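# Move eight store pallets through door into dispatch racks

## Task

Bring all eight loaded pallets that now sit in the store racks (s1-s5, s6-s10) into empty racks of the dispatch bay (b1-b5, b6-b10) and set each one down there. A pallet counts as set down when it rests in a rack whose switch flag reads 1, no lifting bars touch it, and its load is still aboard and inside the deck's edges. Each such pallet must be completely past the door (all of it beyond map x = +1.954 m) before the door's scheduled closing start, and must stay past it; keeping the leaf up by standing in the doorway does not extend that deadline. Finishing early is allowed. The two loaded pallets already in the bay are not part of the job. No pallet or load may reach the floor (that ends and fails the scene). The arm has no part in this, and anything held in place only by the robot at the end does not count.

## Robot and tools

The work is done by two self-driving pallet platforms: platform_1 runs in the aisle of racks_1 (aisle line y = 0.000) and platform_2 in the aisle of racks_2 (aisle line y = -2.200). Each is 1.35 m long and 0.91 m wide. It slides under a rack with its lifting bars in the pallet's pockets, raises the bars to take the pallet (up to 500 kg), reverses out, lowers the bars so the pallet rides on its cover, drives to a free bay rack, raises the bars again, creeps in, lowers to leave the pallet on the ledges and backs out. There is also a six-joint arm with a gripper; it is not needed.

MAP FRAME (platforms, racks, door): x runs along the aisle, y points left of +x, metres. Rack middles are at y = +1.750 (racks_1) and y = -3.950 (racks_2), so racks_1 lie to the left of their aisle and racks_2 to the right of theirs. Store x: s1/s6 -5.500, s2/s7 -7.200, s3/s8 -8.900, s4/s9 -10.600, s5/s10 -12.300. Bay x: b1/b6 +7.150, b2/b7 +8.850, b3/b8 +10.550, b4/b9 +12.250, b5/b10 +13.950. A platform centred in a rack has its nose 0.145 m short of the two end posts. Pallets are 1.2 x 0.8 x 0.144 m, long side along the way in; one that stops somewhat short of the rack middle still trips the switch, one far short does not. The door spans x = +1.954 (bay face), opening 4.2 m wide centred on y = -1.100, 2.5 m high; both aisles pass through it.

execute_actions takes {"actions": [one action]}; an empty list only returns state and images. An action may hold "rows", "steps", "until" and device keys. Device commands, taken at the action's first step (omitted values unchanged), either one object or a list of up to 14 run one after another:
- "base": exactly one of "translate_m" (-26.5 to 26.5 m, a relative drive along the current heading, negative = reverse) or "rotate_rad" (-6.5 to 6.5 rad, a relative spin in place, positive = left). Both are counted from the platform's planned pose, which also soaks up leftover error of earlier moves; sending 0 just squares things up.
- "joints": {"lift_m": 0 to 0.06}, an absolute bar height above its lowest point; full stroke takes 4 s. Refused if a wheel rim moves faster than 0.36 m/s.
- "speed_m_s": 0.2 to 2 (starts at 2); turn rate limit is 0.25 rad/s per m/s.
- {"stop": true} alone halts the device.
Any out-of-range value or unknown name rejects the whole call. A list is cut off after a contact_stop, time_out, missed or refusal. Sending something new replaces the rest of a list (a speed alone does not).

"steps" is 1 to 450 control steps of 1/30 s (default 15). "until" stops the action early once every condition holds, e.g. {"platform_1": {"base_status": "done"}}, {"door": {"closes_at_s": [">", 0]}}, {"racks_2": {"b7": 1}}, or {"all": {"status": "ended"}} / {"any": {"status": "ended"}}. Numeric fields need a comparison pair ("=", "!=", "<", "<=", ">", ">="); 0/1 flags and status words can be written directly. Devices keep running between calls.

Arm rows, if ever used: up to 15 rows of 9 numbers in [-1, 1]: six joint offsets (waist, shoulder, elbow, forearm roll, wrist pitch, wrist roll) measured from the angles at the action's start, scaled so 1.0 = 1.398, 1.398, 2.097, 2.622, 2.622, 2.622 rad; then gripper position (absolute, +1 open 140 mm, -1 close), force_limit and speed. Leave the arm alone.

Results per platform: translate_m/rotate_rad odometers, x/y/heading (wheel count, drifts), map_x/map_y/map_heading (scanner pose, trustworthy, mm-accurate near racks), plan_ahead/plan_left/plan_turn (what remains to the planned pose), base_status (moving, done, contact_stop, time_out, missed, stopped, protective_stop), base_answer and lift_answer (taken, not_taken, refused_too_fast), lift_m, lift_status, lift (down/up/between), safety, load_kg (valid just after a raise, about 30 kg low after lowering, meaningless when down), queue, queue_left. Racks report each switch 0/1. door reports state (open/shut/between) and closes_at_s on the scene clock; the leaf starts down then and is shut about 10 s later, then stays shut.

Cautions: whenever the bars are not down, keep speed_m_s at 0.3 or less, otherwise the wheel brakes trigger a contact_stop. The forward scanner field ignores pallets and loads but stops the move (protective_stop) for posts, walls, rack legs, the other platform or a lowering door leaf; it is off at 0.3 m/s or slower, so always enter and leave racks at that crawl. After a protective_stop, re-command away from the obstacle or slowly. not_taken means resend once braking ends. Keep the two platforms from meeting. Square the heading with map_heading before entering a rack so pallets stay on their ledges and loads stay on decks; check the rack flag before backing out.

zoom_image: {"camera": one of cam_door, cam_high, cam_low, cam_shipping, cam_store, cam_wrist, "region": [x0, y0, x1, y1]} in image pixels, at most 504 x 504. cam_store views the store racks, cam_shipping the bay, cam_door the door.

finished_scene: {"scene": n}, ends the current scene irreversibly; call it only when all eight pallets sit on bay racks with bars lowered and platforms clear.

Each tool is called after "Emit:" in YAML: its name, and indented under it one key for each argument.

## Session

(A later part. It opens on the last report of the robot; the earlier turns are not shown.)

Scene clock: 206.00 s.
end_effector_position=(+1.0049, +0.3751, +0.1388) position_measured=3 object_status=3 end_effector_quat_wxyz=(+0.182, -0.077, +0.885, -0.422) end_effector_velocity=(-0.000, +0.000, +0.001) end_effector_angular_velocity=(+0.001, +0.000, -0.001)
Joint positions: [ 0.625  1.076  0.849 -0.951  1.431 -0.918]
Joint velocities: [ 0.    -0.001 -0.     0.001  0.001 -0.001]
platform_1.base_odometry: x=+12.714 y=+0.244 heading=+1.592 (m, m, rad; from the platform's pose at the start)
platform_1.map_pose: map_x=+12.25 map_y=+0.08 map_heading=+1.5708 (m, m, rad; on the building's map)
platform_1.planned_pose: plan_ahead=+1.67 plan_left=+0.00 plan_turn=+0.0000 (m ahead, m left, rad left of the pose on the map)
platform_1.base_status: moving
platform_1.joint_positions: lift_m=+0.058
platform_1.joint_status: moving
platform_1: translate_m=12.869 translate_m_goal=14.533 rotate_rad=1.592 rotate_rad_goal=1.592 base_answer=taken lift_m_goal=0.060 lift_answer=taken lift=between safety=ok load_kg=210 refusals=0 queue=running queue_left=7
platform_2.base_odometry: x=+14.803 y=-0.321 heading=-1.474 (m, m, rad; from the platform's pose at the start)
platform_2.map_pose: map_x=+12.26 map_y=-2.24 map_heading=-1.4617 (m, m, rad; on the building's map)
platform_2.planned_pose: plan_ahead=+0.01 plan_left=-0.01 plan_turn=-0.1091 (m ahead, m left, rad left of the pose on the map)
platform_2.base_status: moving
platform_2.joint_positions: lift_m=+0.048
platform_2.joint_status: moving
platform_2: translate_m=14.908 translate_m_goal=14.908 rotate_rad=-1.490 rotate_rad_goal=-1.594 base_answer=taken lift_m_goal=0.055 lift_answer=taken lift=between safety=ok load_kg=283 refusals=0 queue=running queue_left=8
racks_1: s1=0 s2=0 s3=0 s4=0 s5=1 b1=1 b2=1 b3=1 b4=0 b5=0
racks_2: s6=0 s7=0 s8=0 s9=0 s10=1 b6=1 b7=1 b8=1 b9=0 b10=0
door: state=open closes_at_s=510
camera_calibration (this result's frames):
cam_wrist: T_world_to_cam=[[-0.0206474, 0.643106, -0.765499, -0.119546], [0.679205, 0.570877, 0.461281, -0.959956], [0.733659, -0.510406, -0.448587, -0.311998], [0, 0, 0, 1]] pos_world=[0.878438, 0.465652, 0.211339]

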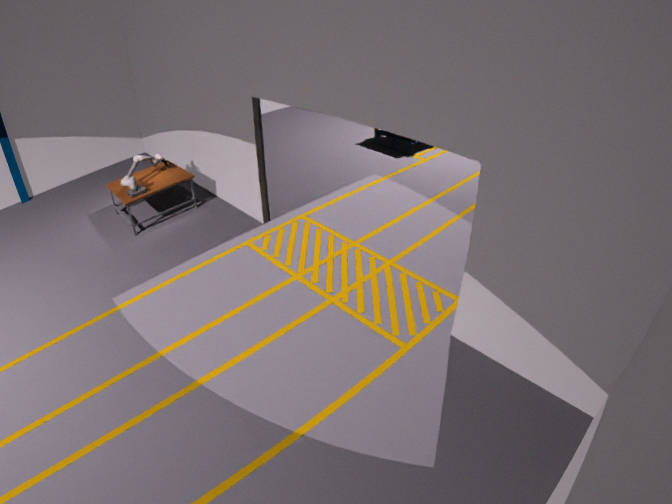

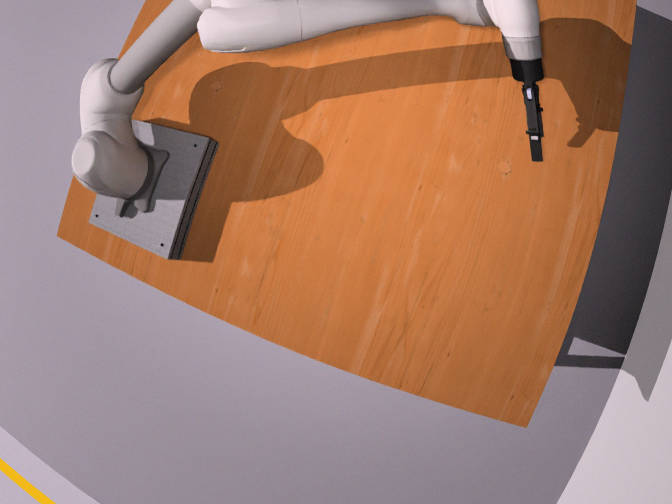

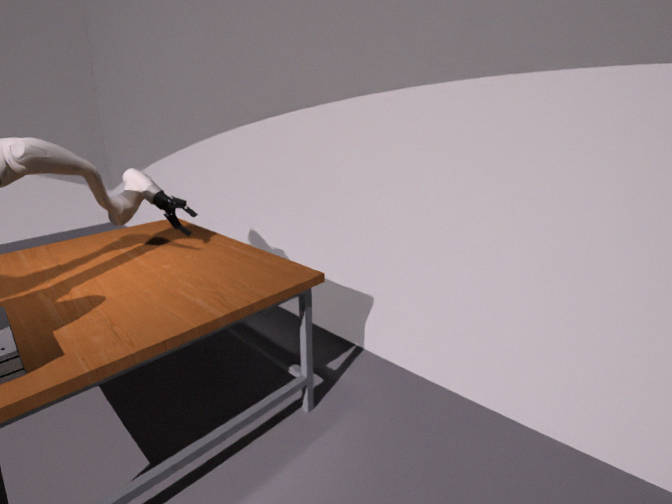

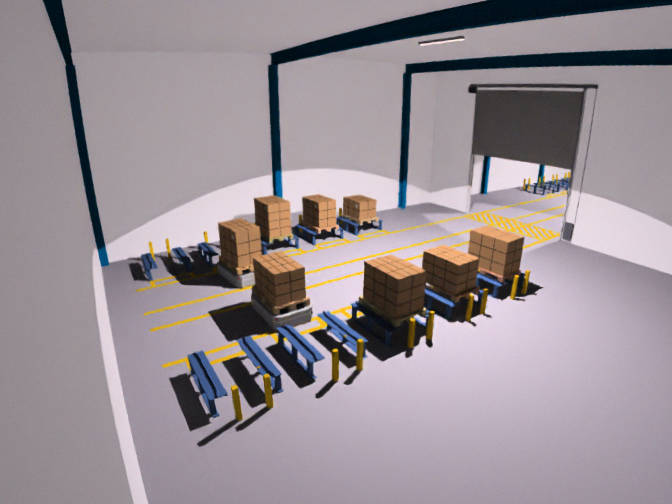

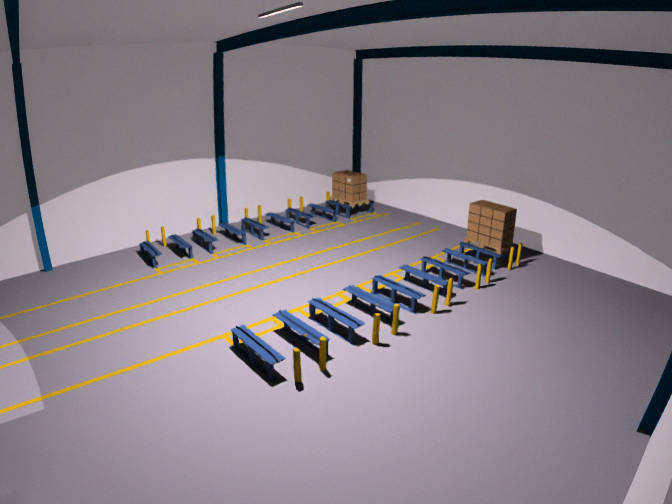

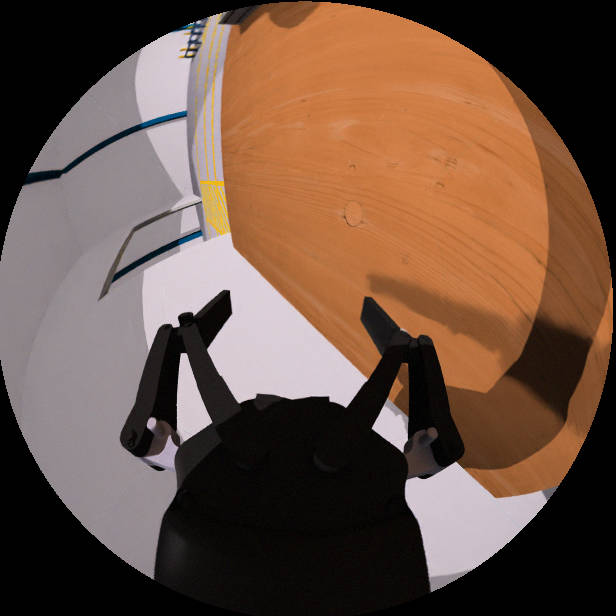

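Emit:
execute_actions:
  actions:
    - {"steps": 450, "until": {"platform_2": {"queue_left": ["=", 5], "map_y": [">", -3.25], "lift": "down", "lift_status": "done"}, "platform_1": {"map_y": ["<", 1.01], "lift": "down"}}}

Emit:
execute_actions:
  actions:
    - {"platform_1": {"speed_m_s": 2}, "platform_2": {"speed_m_s": 2}, "steps": 450}

Scene clock: 218.33 s.
end_effector_position=(+1.0049, +0.3751, +0.1388) position_measured=3 object_status=3 end_effector_quat_wxyz=(+0.182, -0.077, +0.885, -0.422) end_effector_velocity=(+0.000, -0.000, +0.002) end_effector_angular_velocity=(-0.002, -0.001, +0.000)
Joint positions: [ 0.625  1.076  0.849 -0.951  1.431 -0.918]
Joint velocities: [ 0.    -0.001  0.    -0.002  0.001 -0.001]
platform_1.base_odometry: x=+12.701 y=+0.848 heading=+1.590 (m, m, rad; from the platform's pose at the start)
platform_1.map_pose: map_x=+12.25 map_y=+0.67 map_heading=+1.5708 (m, m, rad; on the building's map)
platform_1.planned_pose: plan_ahead=-0.61 plan_left=+0.00 plan_turn=+0.0000 (m ahead, m left, rad left of the pose on the map)
platform_1.base_status: moving
platform_1.joint_positions: lift_m=+0.000
platform_1.joint_status: done
platform_1: translate_m=13.460 translate_m_goal=12.843 rotate_rad=1.590 rotate_rad_goal=1.589 base_answer=taken lift_m_goal=0.000 lift_answer=taken lift=down safety=ok load_kg=-49 refusals=0 queue=running queue_left=5
platform_2.base_odometry: x=+14.769 y=-1.327 heading=-1.597 (m, m, rad; from the platform's pose at the start)
platform_2.map_pose: map_x=+12.25 map_y=-3.24 map_heading=-1.5708 (m, m, rad; on the building's map)
platform_2.planned_pose: plan_ahead=-0.99 plan_left=+0.00 plan_turn=+0.0000 (m ahead, m left, rad left of the pose on the map)
platform_2.base_status: moving
platform_2.joint_positions: lift_m=+0.000
platform_2.joint_status: done
platform_2: translate_m=15.905 translate_m_goal=14.919 rotate_rad=-1.597 rotate_rad_goal=-1.598 base_answer=taken lift_m_goal=0.000 lift_answer=taken lift=down safety=ok load_kg=-49 refusals=0 queue=running queue_left=5
racks_1: s1=0 s2=0 s3=0 s4=0 s5=1 b1=1 b2=1 b3=1 b4=1 b5=0
racks_2: s6=0 s7=0 s8=0 s9=0 s10=1 b6=1 b7=1 b8=1 b9=1 b10=0
door: state=open closes_at_s=510
camera_calibration (this result's frames):
cam_wrist: T_world_to_cam=[[-0.0206468, 0.643106, -0.765499, -0.119547], [0.679205, 0.570877, 0.461282, -0.959956], [0.733659, -0.510406, -0.448587, -0.311998], [0, 0, 0, 1]] pos_world=[0.878438, 0.465652, 0.211339]

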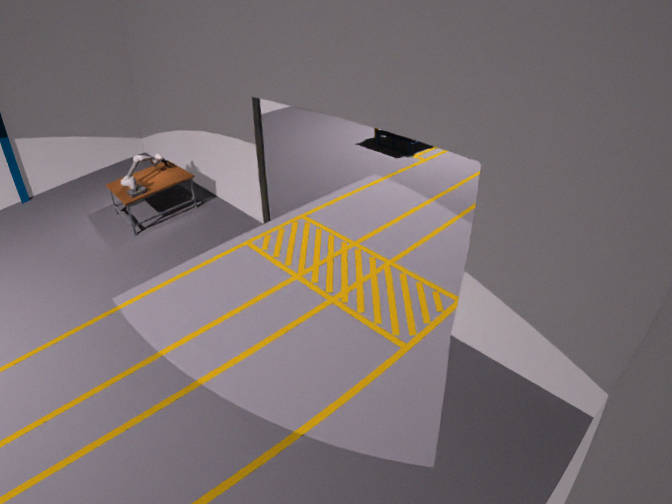

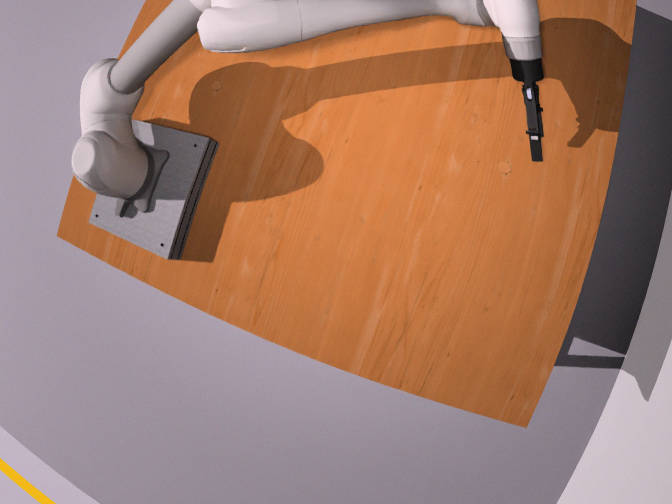

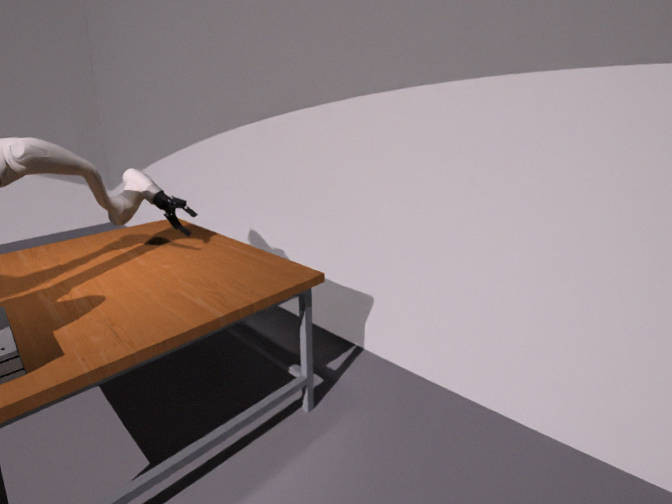

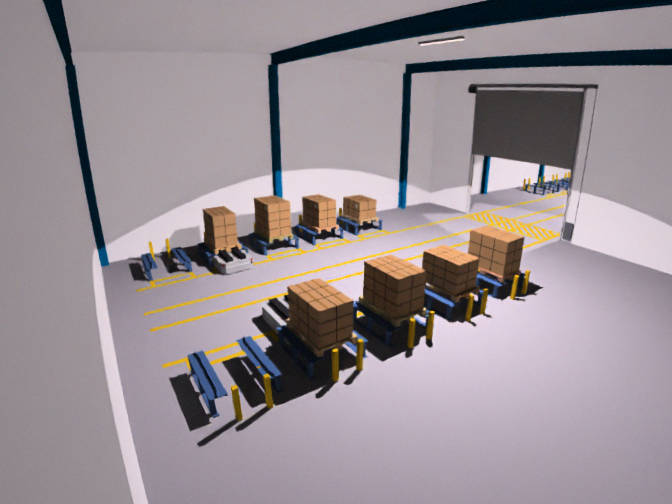

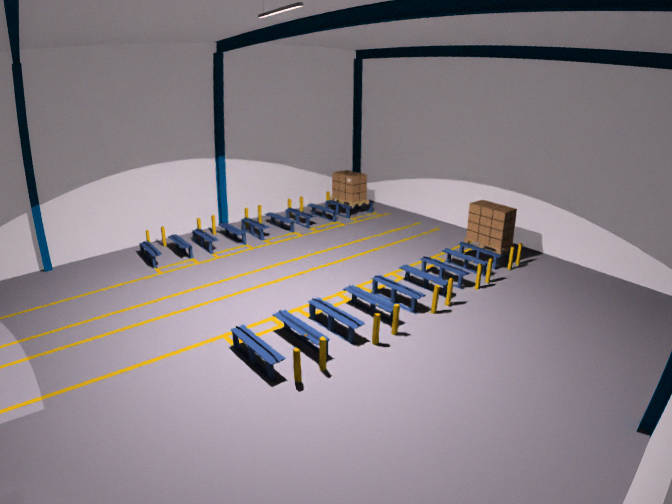

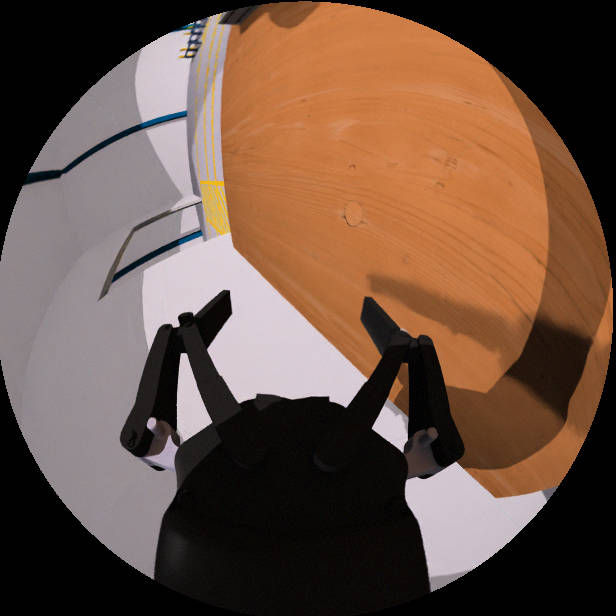

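Scene clock: 233.33 s.
end_effector_position=(+1.0049, +0.3751, +0.1388) position_measured=3 object_status=3 end_effector_quat_wxyz=(+0.182, -0.077, +0.885, -0.422) end_effector_velocity=(+0.000, +0.000, -0.001) end_effector_angular_velocity=(+0.001, +0.001, +0.000)
Joint positions: [ 0.625  1.076  0.849 -0.951  1.431 -0.918]
Joint velocities: [-0.     0.001 -0.001  0.001 -0.001 -0.   ]
platform_1.base_odometry: x=+0.556 y=-0.027 heading=+0.039 (m, m, rad; from the platform's pose at the start)
platform_1.map_pose: map_x=+0.00 map_y=+0.09 map_heading=+0.0305 (m, m, rad; on the building's map)
platform_1.planned_pose: plan_ahead=-12.29 plan_left=+0.35 plan_turn=-0.0305 (m ahead, m left, rad left of the pose on the map)
platform_1.base_status: moving
platform_1.joint_positions: lift_m=+0.000
platform_1.joint_status: done
platform_1: translate_m=0.625 translate_m_goal=-11.697 rotate_rad=0.038 rotate_rad_goal=0.037 base_answer=taken lift_m_goal=0.000 lift_answer=taken lift=down safety=ok load_kg=-49 refusals=0 queue=running queue_left=3
platform_2.base_odometry: x=+3.172 y=-0.028 heading=-0.023 (m, m, rad; from the platform's pose at the start)
platform_2.map_pose: map_x=+0.57 map_y=-2.24 map_heading=+0.0087 (m, m, rad; on the building's map)
platform_2.planned_pose: plan_ahead=-12.87 plan_left=+0.10 plan_turn=-0.0087 (m ahead, m left, rad left of the pose on the map)
platform_2.base_status: moving
platform_2.joint_positions: lift_m=+0.000
platform_2.joint_status: done
platform_2: translate_m=3.224 translate_m_goal=-9.631 rotate_rad=-0.022 rotate_rad_goal=-0.023 base_answer=taken lift_m_goal=0.000 lift_answer=taken lift=down safety=ok load_kg=-49 refusals=0 queue=running queue_left=3
racks_1: s1=0 s2=0 s3=0 s4=0 s5=1 b1=1 b2=1 b3=1 b4=1 b5=0
racks_2: s6=0 s7=0 s8=0 s9=0 s10=1 b6=1 b7=1 b8=1 b9=1 b10=0
door: state=open closes_at_s=510
camera_calibration (this result's frames):
cam_wrist: T_world_to_cam=[[-0.0206471, 0.643106, -0.765499, -0.119546], [0.679204, 0.570877, 0.461282, -0.959956], [0.733659, -0.510406, -0.448587, -0.311998], [0, 0, 0, 1]] pos_world=[0.878438, 0.465652, 0.211339]

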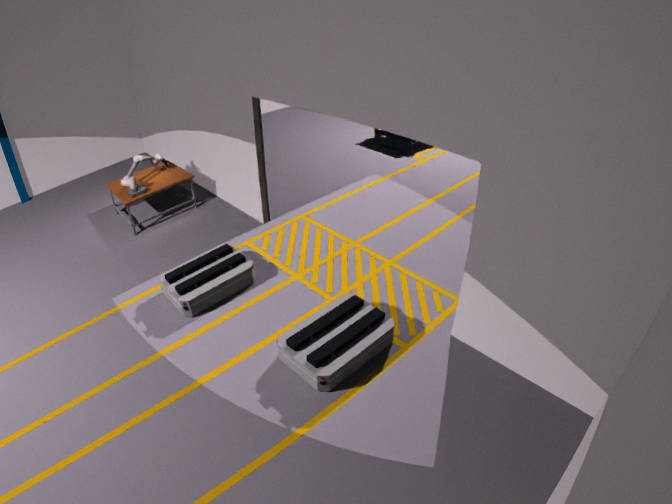

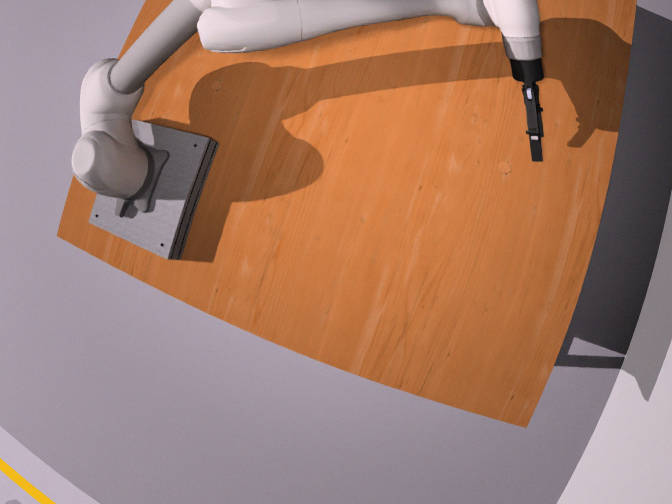

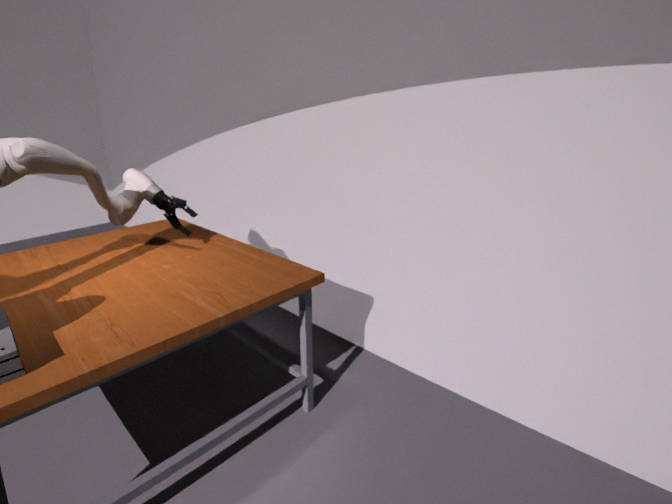

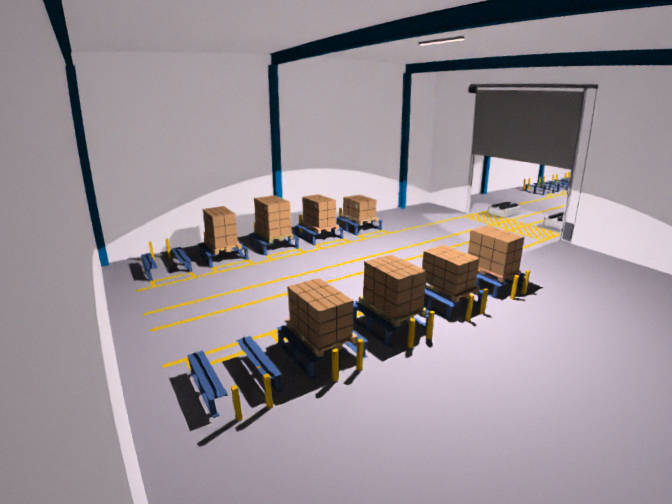

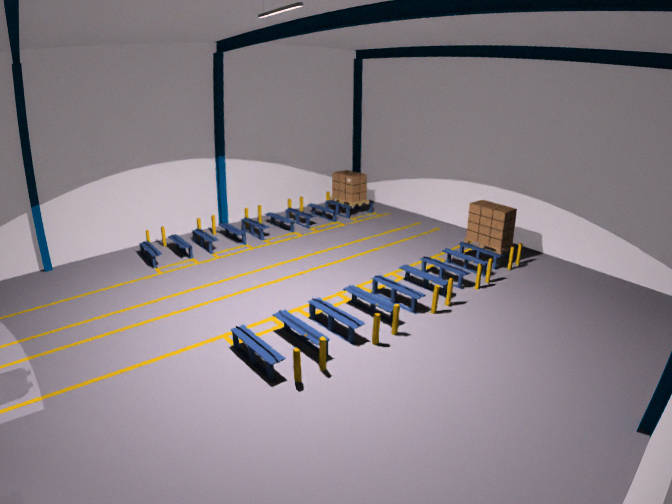

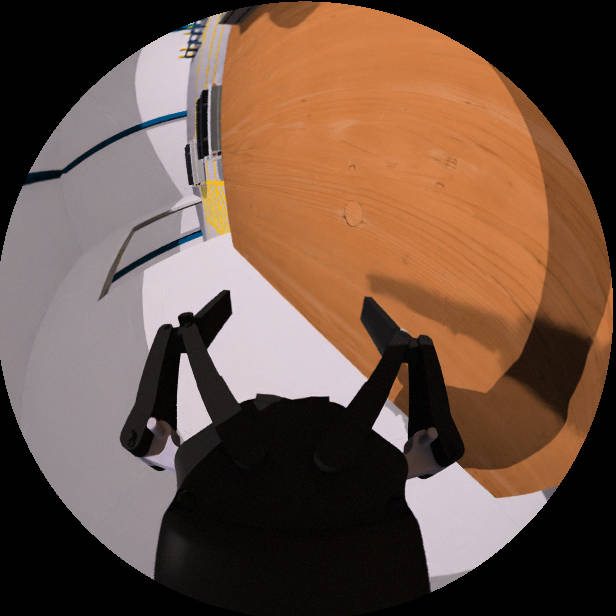

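Emit:
execute_actions:
  actions:
    - {"steps": 450}

Scene clock: 248.53 s.
end_effector_position=(+1.0049, +0.3751, +0.1388) position_measured=3 object_status=3 end_effector_quat_wxyz=(+0.182, -0.077, +0.885, -0.422) end_effector_velocity=(-0.000, -0.000, -0.001) end_effector_angular_velocity=(-0.001, +0.001, -0.001)
Joint positions: [ 0.625  1.076  0.849 -0.951  1.431 -0.918]
Joint velocities: [-0.     0.     0.     0.     0.001 -0.   ]
platform_1.base_odometry: x=-11.830 y=+0.170 heading=+1.593 (m, m, rad; from the platform's pose at the start)
platform_1.map_pose: map_x=-12.30 map_y=+0.59 map_heading=+1.5708 (m, m, rad; on the building's map)
platform_1.planned_pose: plan_ahead=+1.16 plan_left=+0.00 plan_turn=+0.0000 (m ahead, m left, rad left of the pose on the map)
platform_1.base_status: moving
platform_1.joint_positions: lift_m=+0.030
platform_1.joint_status: done
platform_1: translate_m=-11.164 translate_m_goal=-9.997 rotate_rad=1.593 rotate_rad_goal=1.592 base_answer=taken lift_m_goal=0.030 lift_answer=taken lift=between safety=ok load_kg=0 refusals=0 queue=running queue_left=1
platform_2.base_odometry: x=-9.767 y=-0.126 heading=-1.599 (m, m, rad; from the platform's pose at the start)
platform_2.map_pose: map_x=-12.30 map_y=-2.70 map_heading=-1.5752 (m, m, rad; on the building's map)
platform_2.planned_pose: plan_ahead=+1.25 plan_left=+0.01 plan_turn=+0.0044 (m ahead, m left, rad left of the pose on the map)
platform_2.base_status: moving
platform_2.joint_positions: lift_m=+0.030
platform_2.joint_status: done
platform_2: translate_m=-9.198 translate_m_goal=-7.941 rotate_rad=-1.599 rotate_rad_goal=-1.598 base_answer=taken lift_m_goal=0.030 lift_answer=taken lift=between safety=ok load_kg=0 refusals=0 queue=running queue_left=1
racks_1: s1=0 s2=0 s3=0 s4=0 s5=1 b1=1 b2=1 b3=1 b4=1 b5=0
racks_2: s6=0 s7=0 s8=0 s9=0 s10=1 b6=1 b7=1 b8=1 b9=1 b10=0
door: state=open closes_at_s=510
camera_calibration (this result's frames):
cam_wrist: T_world_to_cam=[[-0.0206475, 0.643106, -0.765499, -0.119546], [0.679204, 0.570877, 0.461282, -0.959956], [0.733659, -0.510406, -0.448588, -0.311998], [0, 0, 0, 1]] pos_world=[0.878438, 0.465652, 0.211339]

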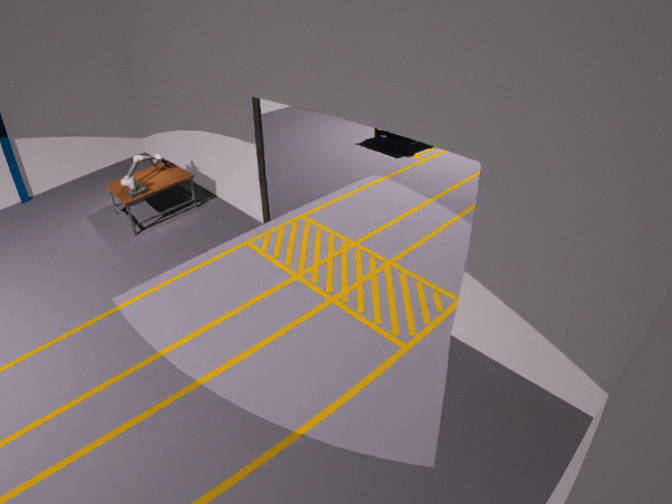

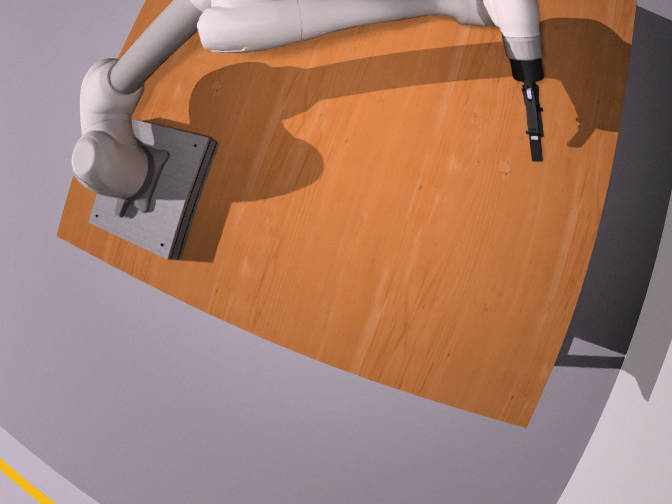

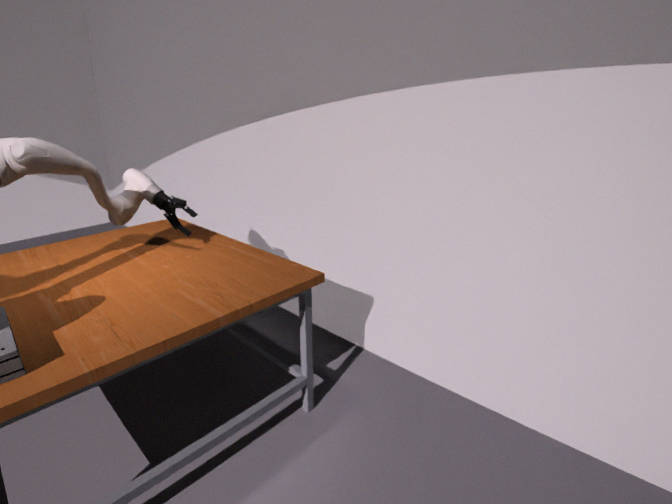

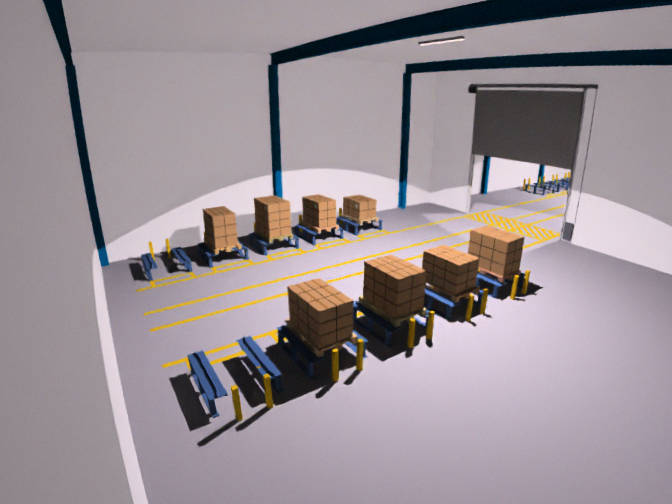

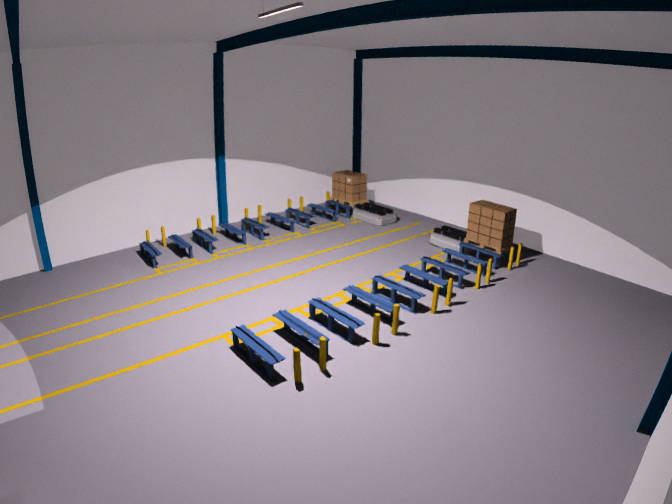

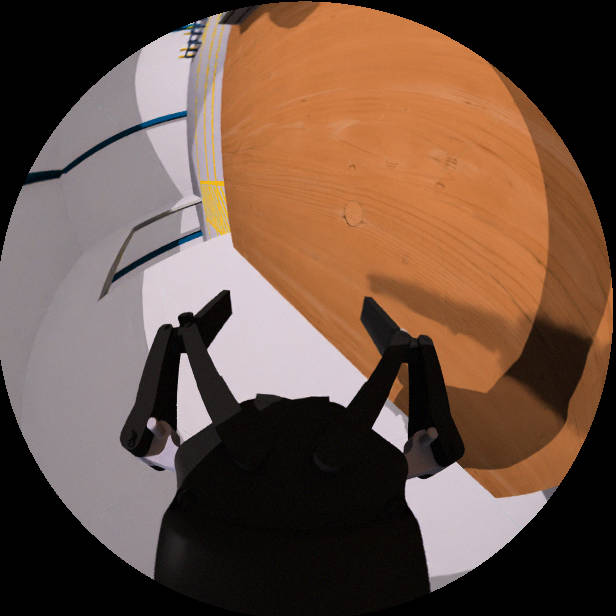

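Emit:
execute_actions:
  actions:
    - {"steps": 450, "until": {"platform_1": {"queue_left": ["=", 0], "base_status": ["!=", "moving"]}, "platform_2": {"queue_left": ["=", 0], "base_status": ["!=", "moving"]}}}

Scene clock: 253.33 s.
end_effector_position=(+1.0049, +0.3751, +0.1388) position_measured=3 object_status=3 end_effector_quat_wxyz=(+0.182, -0.077, +0.885, -0.422) end_effector_velocity=(-0.000, +0.000, -0.000) end_effector_angular_velocity=(+0.000, +0.001, -0.001)
Joint positions: [ 0.625  1.076  0.849 -0.951  1.431 -0.918]
Joint velocities: [ 0.     0.001 -0.001  0.001  0.001  0.   ]
platform_1.base_odometry: x=-11.855 y=+1.336 heading=+1.591 (m, m, rad; from the platform's pose at the start)
platform_1.map_pose: map_x=-12.30 map_y=+1.75 map_heading=+1.5708 (m, m, rad; on the building's map)
platform_1.planned_pose: plan_ahead=+0.00 plan_left=+0.00 plan_turn=+0.0000 (m ahead, m left, rad left of the pose on the map)
platform_1.base_status: done
platform_1.joint_positions: lift_m=+0.030
platform_1.joint_status: moving
platform_1: translate_m=-10.007 translate_m_goal=-10.007 rotate_rad=1.591 rotate_rad_goal=1.590 base_answer=taken lift_m_goal=0.052 lift_answer=taken lift=between safety=ok load_kg=1 refusals=0 queue=running queue_left=0
platform_2.base_odometry: x=-9.801 y=-1.393 heading=-1.597 (m, m, rad; from the platform's pose at the start)
platform_2.map_pose: map_x=-12.30 map_y=-3.95 map_heading=-1.5708 (m, m, rad; on the building's map)
platform_2.planned_pose: plan_ahead=+0.00 plan_left=+0.00 plan_turn=+0.0000 (m ahead, m left, rad left of the pose on the map)
platform_2.base_status: done
platform_2.joint_positions: lift_m=+0.030
platform_2.joint_status: moving
platform_2: translate_m=-7.941 translate_m_goal=-7.941 rotate_rad=-1.597 rotate_rad_goal=-1.596 base_answer=taken lift_m_goal=0.052 lift_answer=taken lift=between safety=ok load_kg=1 refusals=0 queue=running queue_left=0
racks_1: s1=0 s2=0 s3=0 s4=0 s5=1 b1=1 b2=1 b3=1 b4=1 b5=0
racks_2: s6=0 s7=0 s8=0 s9=0 s10=1 b6=1 b7=1 b8=1 b9=1 b10=0
door: state=open closes_at_s=510
camera_calibration (this result's frames):
cam_wrist: T_world_to_cam=[[-0.0206474, 0.643106, -0.765499, -0.119546], [0.679204, 0.570877, 0.461282, -0.959956], [0.733659, -0.510406, -0.448587, -0.311998], [0, 0, 0, 1]] pos_world=[0.878438, 0.465652, 0.211339]

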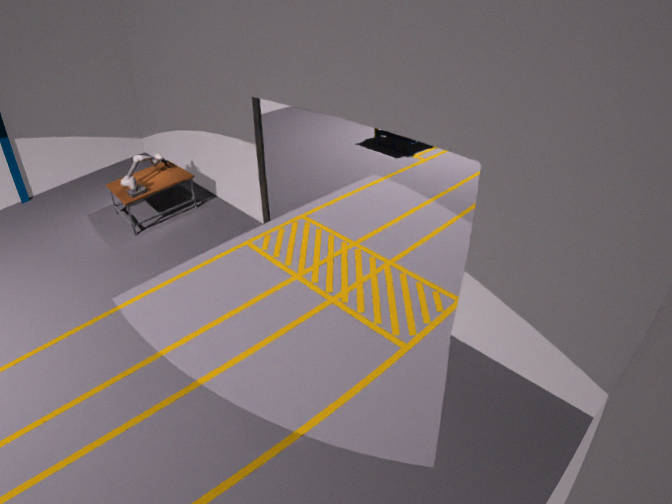

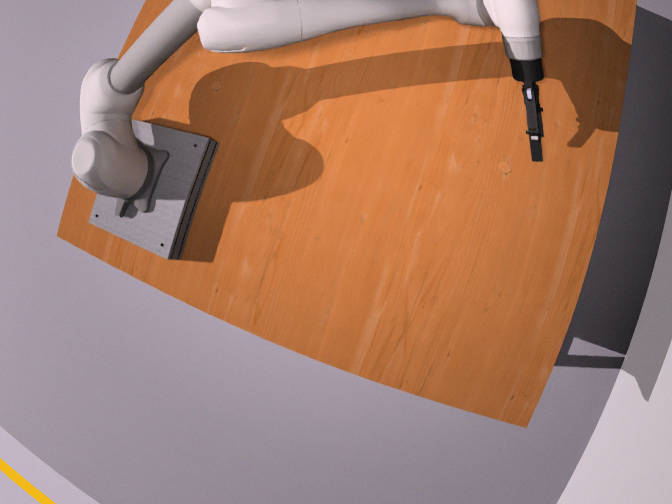

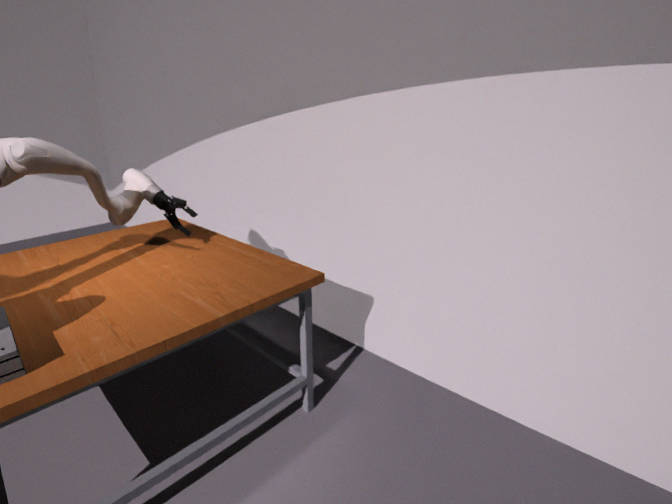

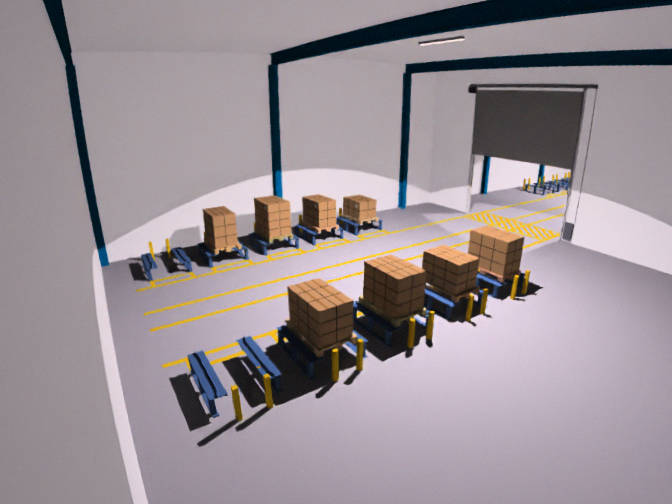

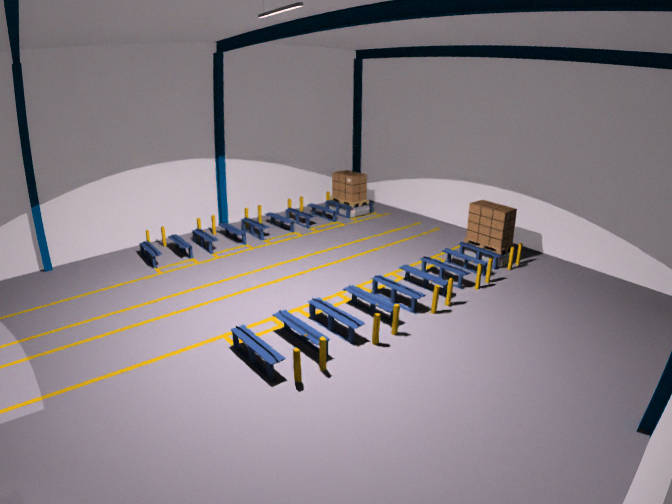

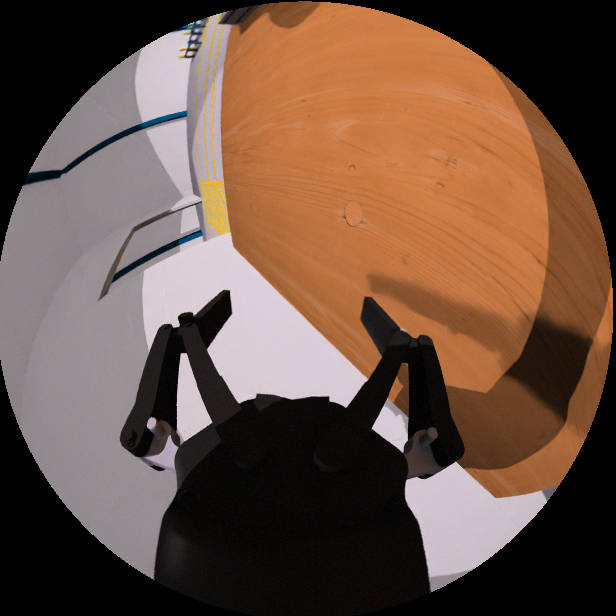

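Emit:
execute_actions:
  actions:
    - {"platform_1": [{"joints": {"lift_m": 0.052}}, {"base": {"translate_m": -1.69}, "joints": {"lift_m": 0.057}, "speed_m_s": 0.3}, {"base": {"rotate_rad": -1.5708}, "joints": {"lift_m": 0}, "speed_m_s": 2}, {"base": {"translate_m": 26.25}}, {"base": {"rotate_rad": 1.5708}, "joints": {"lift_m": 0.055}}, {"base": {"translate_m": 1.69}, "joints": {"lift_m": 0.06}, "speed_m_s": 0.3}, {"joints": {"lift_m": 0.03}}, {"base": {"translate_m": -1.35}, "joints": {"lift_m": 0}}], "platform_2": [{"joints": {"lift_m": 0.052}}, {"base": {"translate_m": -1.70}, "joints": {"lift_m": 0.057}, "speed_m_s": 0.3}, {"base": {"rotate_rad": 1.5708}, "joints": {"lift_m": 0}, "speed_m_s": 2}, {"base": {"translate_m": 26.25}}, {"base": {"rotate_rad": -1.5708}, "joints": {"lift_m": 0.055}}, {"base": {"translate_m": 1.70}, "joints": {"lift_m": 0.06}, "speed_m_s": 0.3}, {"joints": {"lift_m": 0.03}}, {"base": {"translate_m": -1.35}, "joints": {"lift_m": 0}}], "steps": 450}

Scene clock: 269.17 s.
end_effector_position=(+1.0049, +0.3751, +0.1388) position_measured=3 object_status=3 end_effector_quat_wxyz=(+0.182, -0.077, +0.885, -0.422) end_effector_velocity=(+0.000, +0.000, -0.000) end_effector_angular_velocity=(-0.000, -0.000, +0.000)
Joint positions: [ 0.625  1.076  0.849 -0.951  1.431 -0.918]
Joint velocities: [ 0.     0.001 -0.001 -0.     0.001 -0.001]
platform_1.base_odometry: x=-9.263 y=-0.292 heading=+0.022 (m, m, rad; from the platform's pose at the start)
platform_1.map_pose: map_x=-9.70 map_y=+0.06 map_heading=+0.0000 (m, m, rad; on the building's map)
platform_1.planned_pose: plan_ahead=+23.65 plan_left=+0.00 plan_turn=+0.0000 (m ahead, m left, rad left of the pose on the map)
platform_1.base_status: moving
platform_1.joint_positions: lift_m=+0.000
platform_1.joint_status: done
platform_1: translate_m=-9.096 translate_m_goal=14.553 rotate_rad=0.021 rotate_rad_goal=0.023 base_answer=taken lift_m_goal=0.000 lift_answer=taken lift=down safety=ok load_kg=-49 refusals=0 queue=running queue_left=4
platform_2.base_odometry: x=-7.154 y=+0.250 heading=-0.022 (m, m, rad; from the platform's pose at the start)
platform_2.map_pose: map_x=-9.66 map_y=-2.25 map_heading=+0.0044 (m, m, rad; on the building's map)
platform_2.planned_pose: plan_ahead=+23.61 plan_left=-0.10 plan_turn=-0.0044 (m ahead, m left, rad left of the pose on the map)
platform_2.base_status: moving
platform_2.joint_positions: lift_m=+0.000
platform_2.joint_status: done
platform_2: translate_m=-6.993 translate_m_goal=16.610 rotate_rad=-0.022 rotate_rad_goal=-0.024 base_answer=taken lift_m_goal=0.000 lift_answer=taken lift=down safety=ok load_kg=-49 refusals=0 queue=running queue_left=4
racks_1: s1=0 s2=0 s3=0 s4=0 s5=0 b1=1 b2=1 b3=1 b4=1 b5=0
racks_2: s6=0 s7=0 s8=0 s9=0 s10=0 b6=1 b7=1 b8=1 b9=1 b10=0
door: state=open closes_at_s=510
camera_calibration (this result's frames):
cam_wrist: T_world_to_cam=[[-0.0206469, 0.643106, -0.765498, -0.119547], [0.679204, 0.570877, 0.461283, -0.959956], [0.733659, -0.510406, -0.448587, -0.311998], [0, 0, 0, 1]] pos_world=[0.878438, 0.465652, 0.21134]

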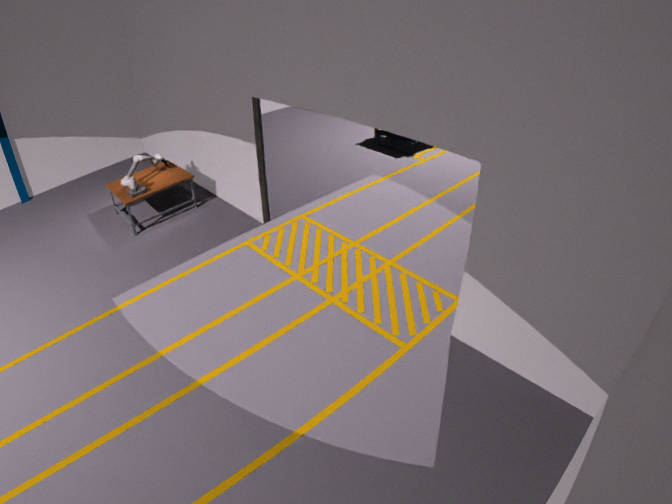

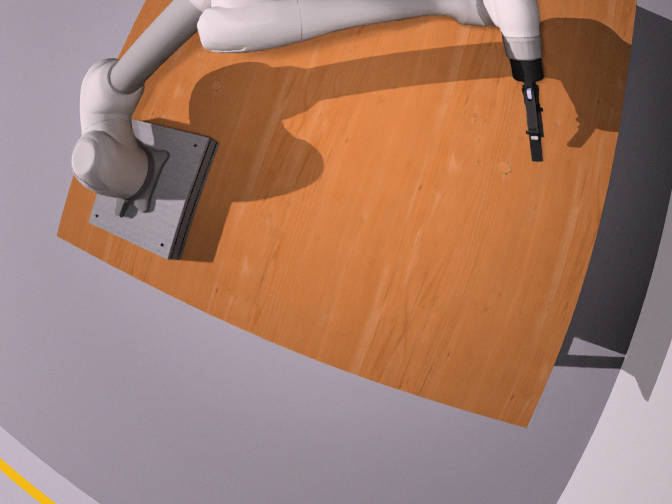

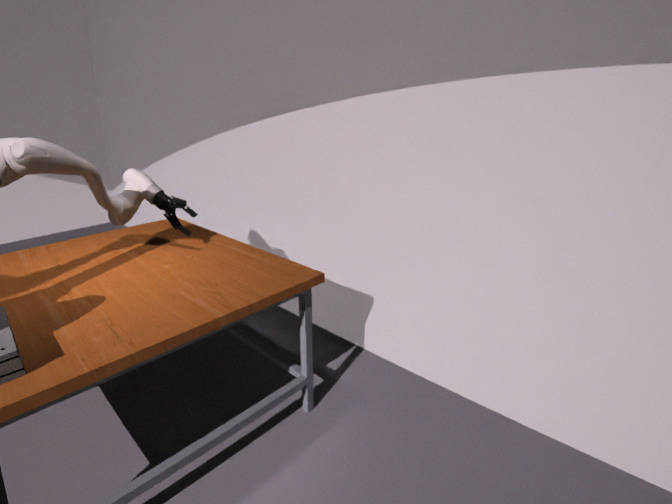

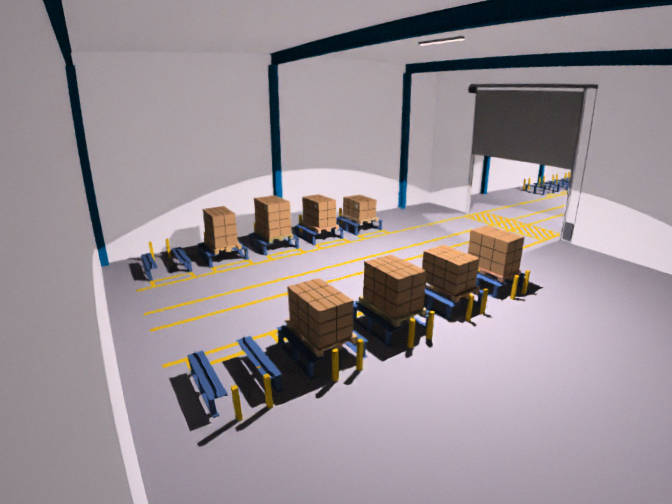

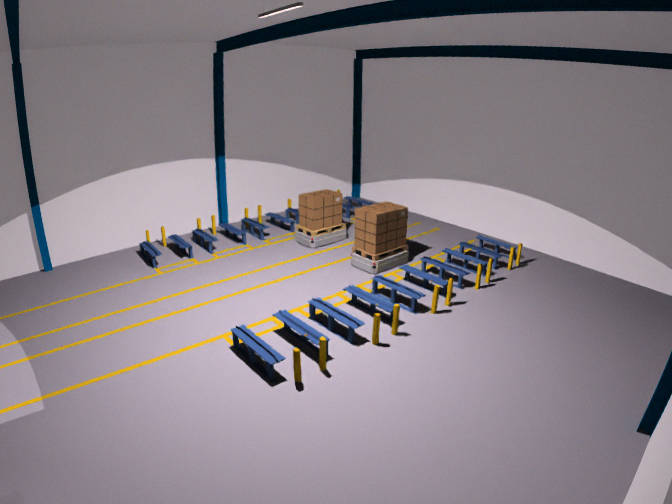

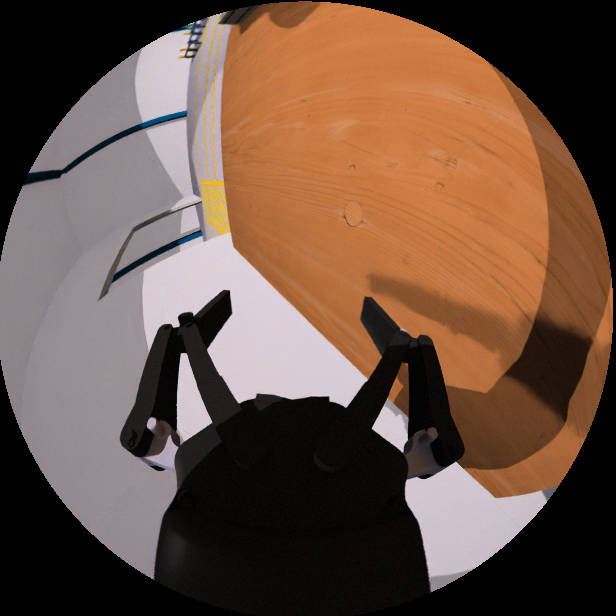

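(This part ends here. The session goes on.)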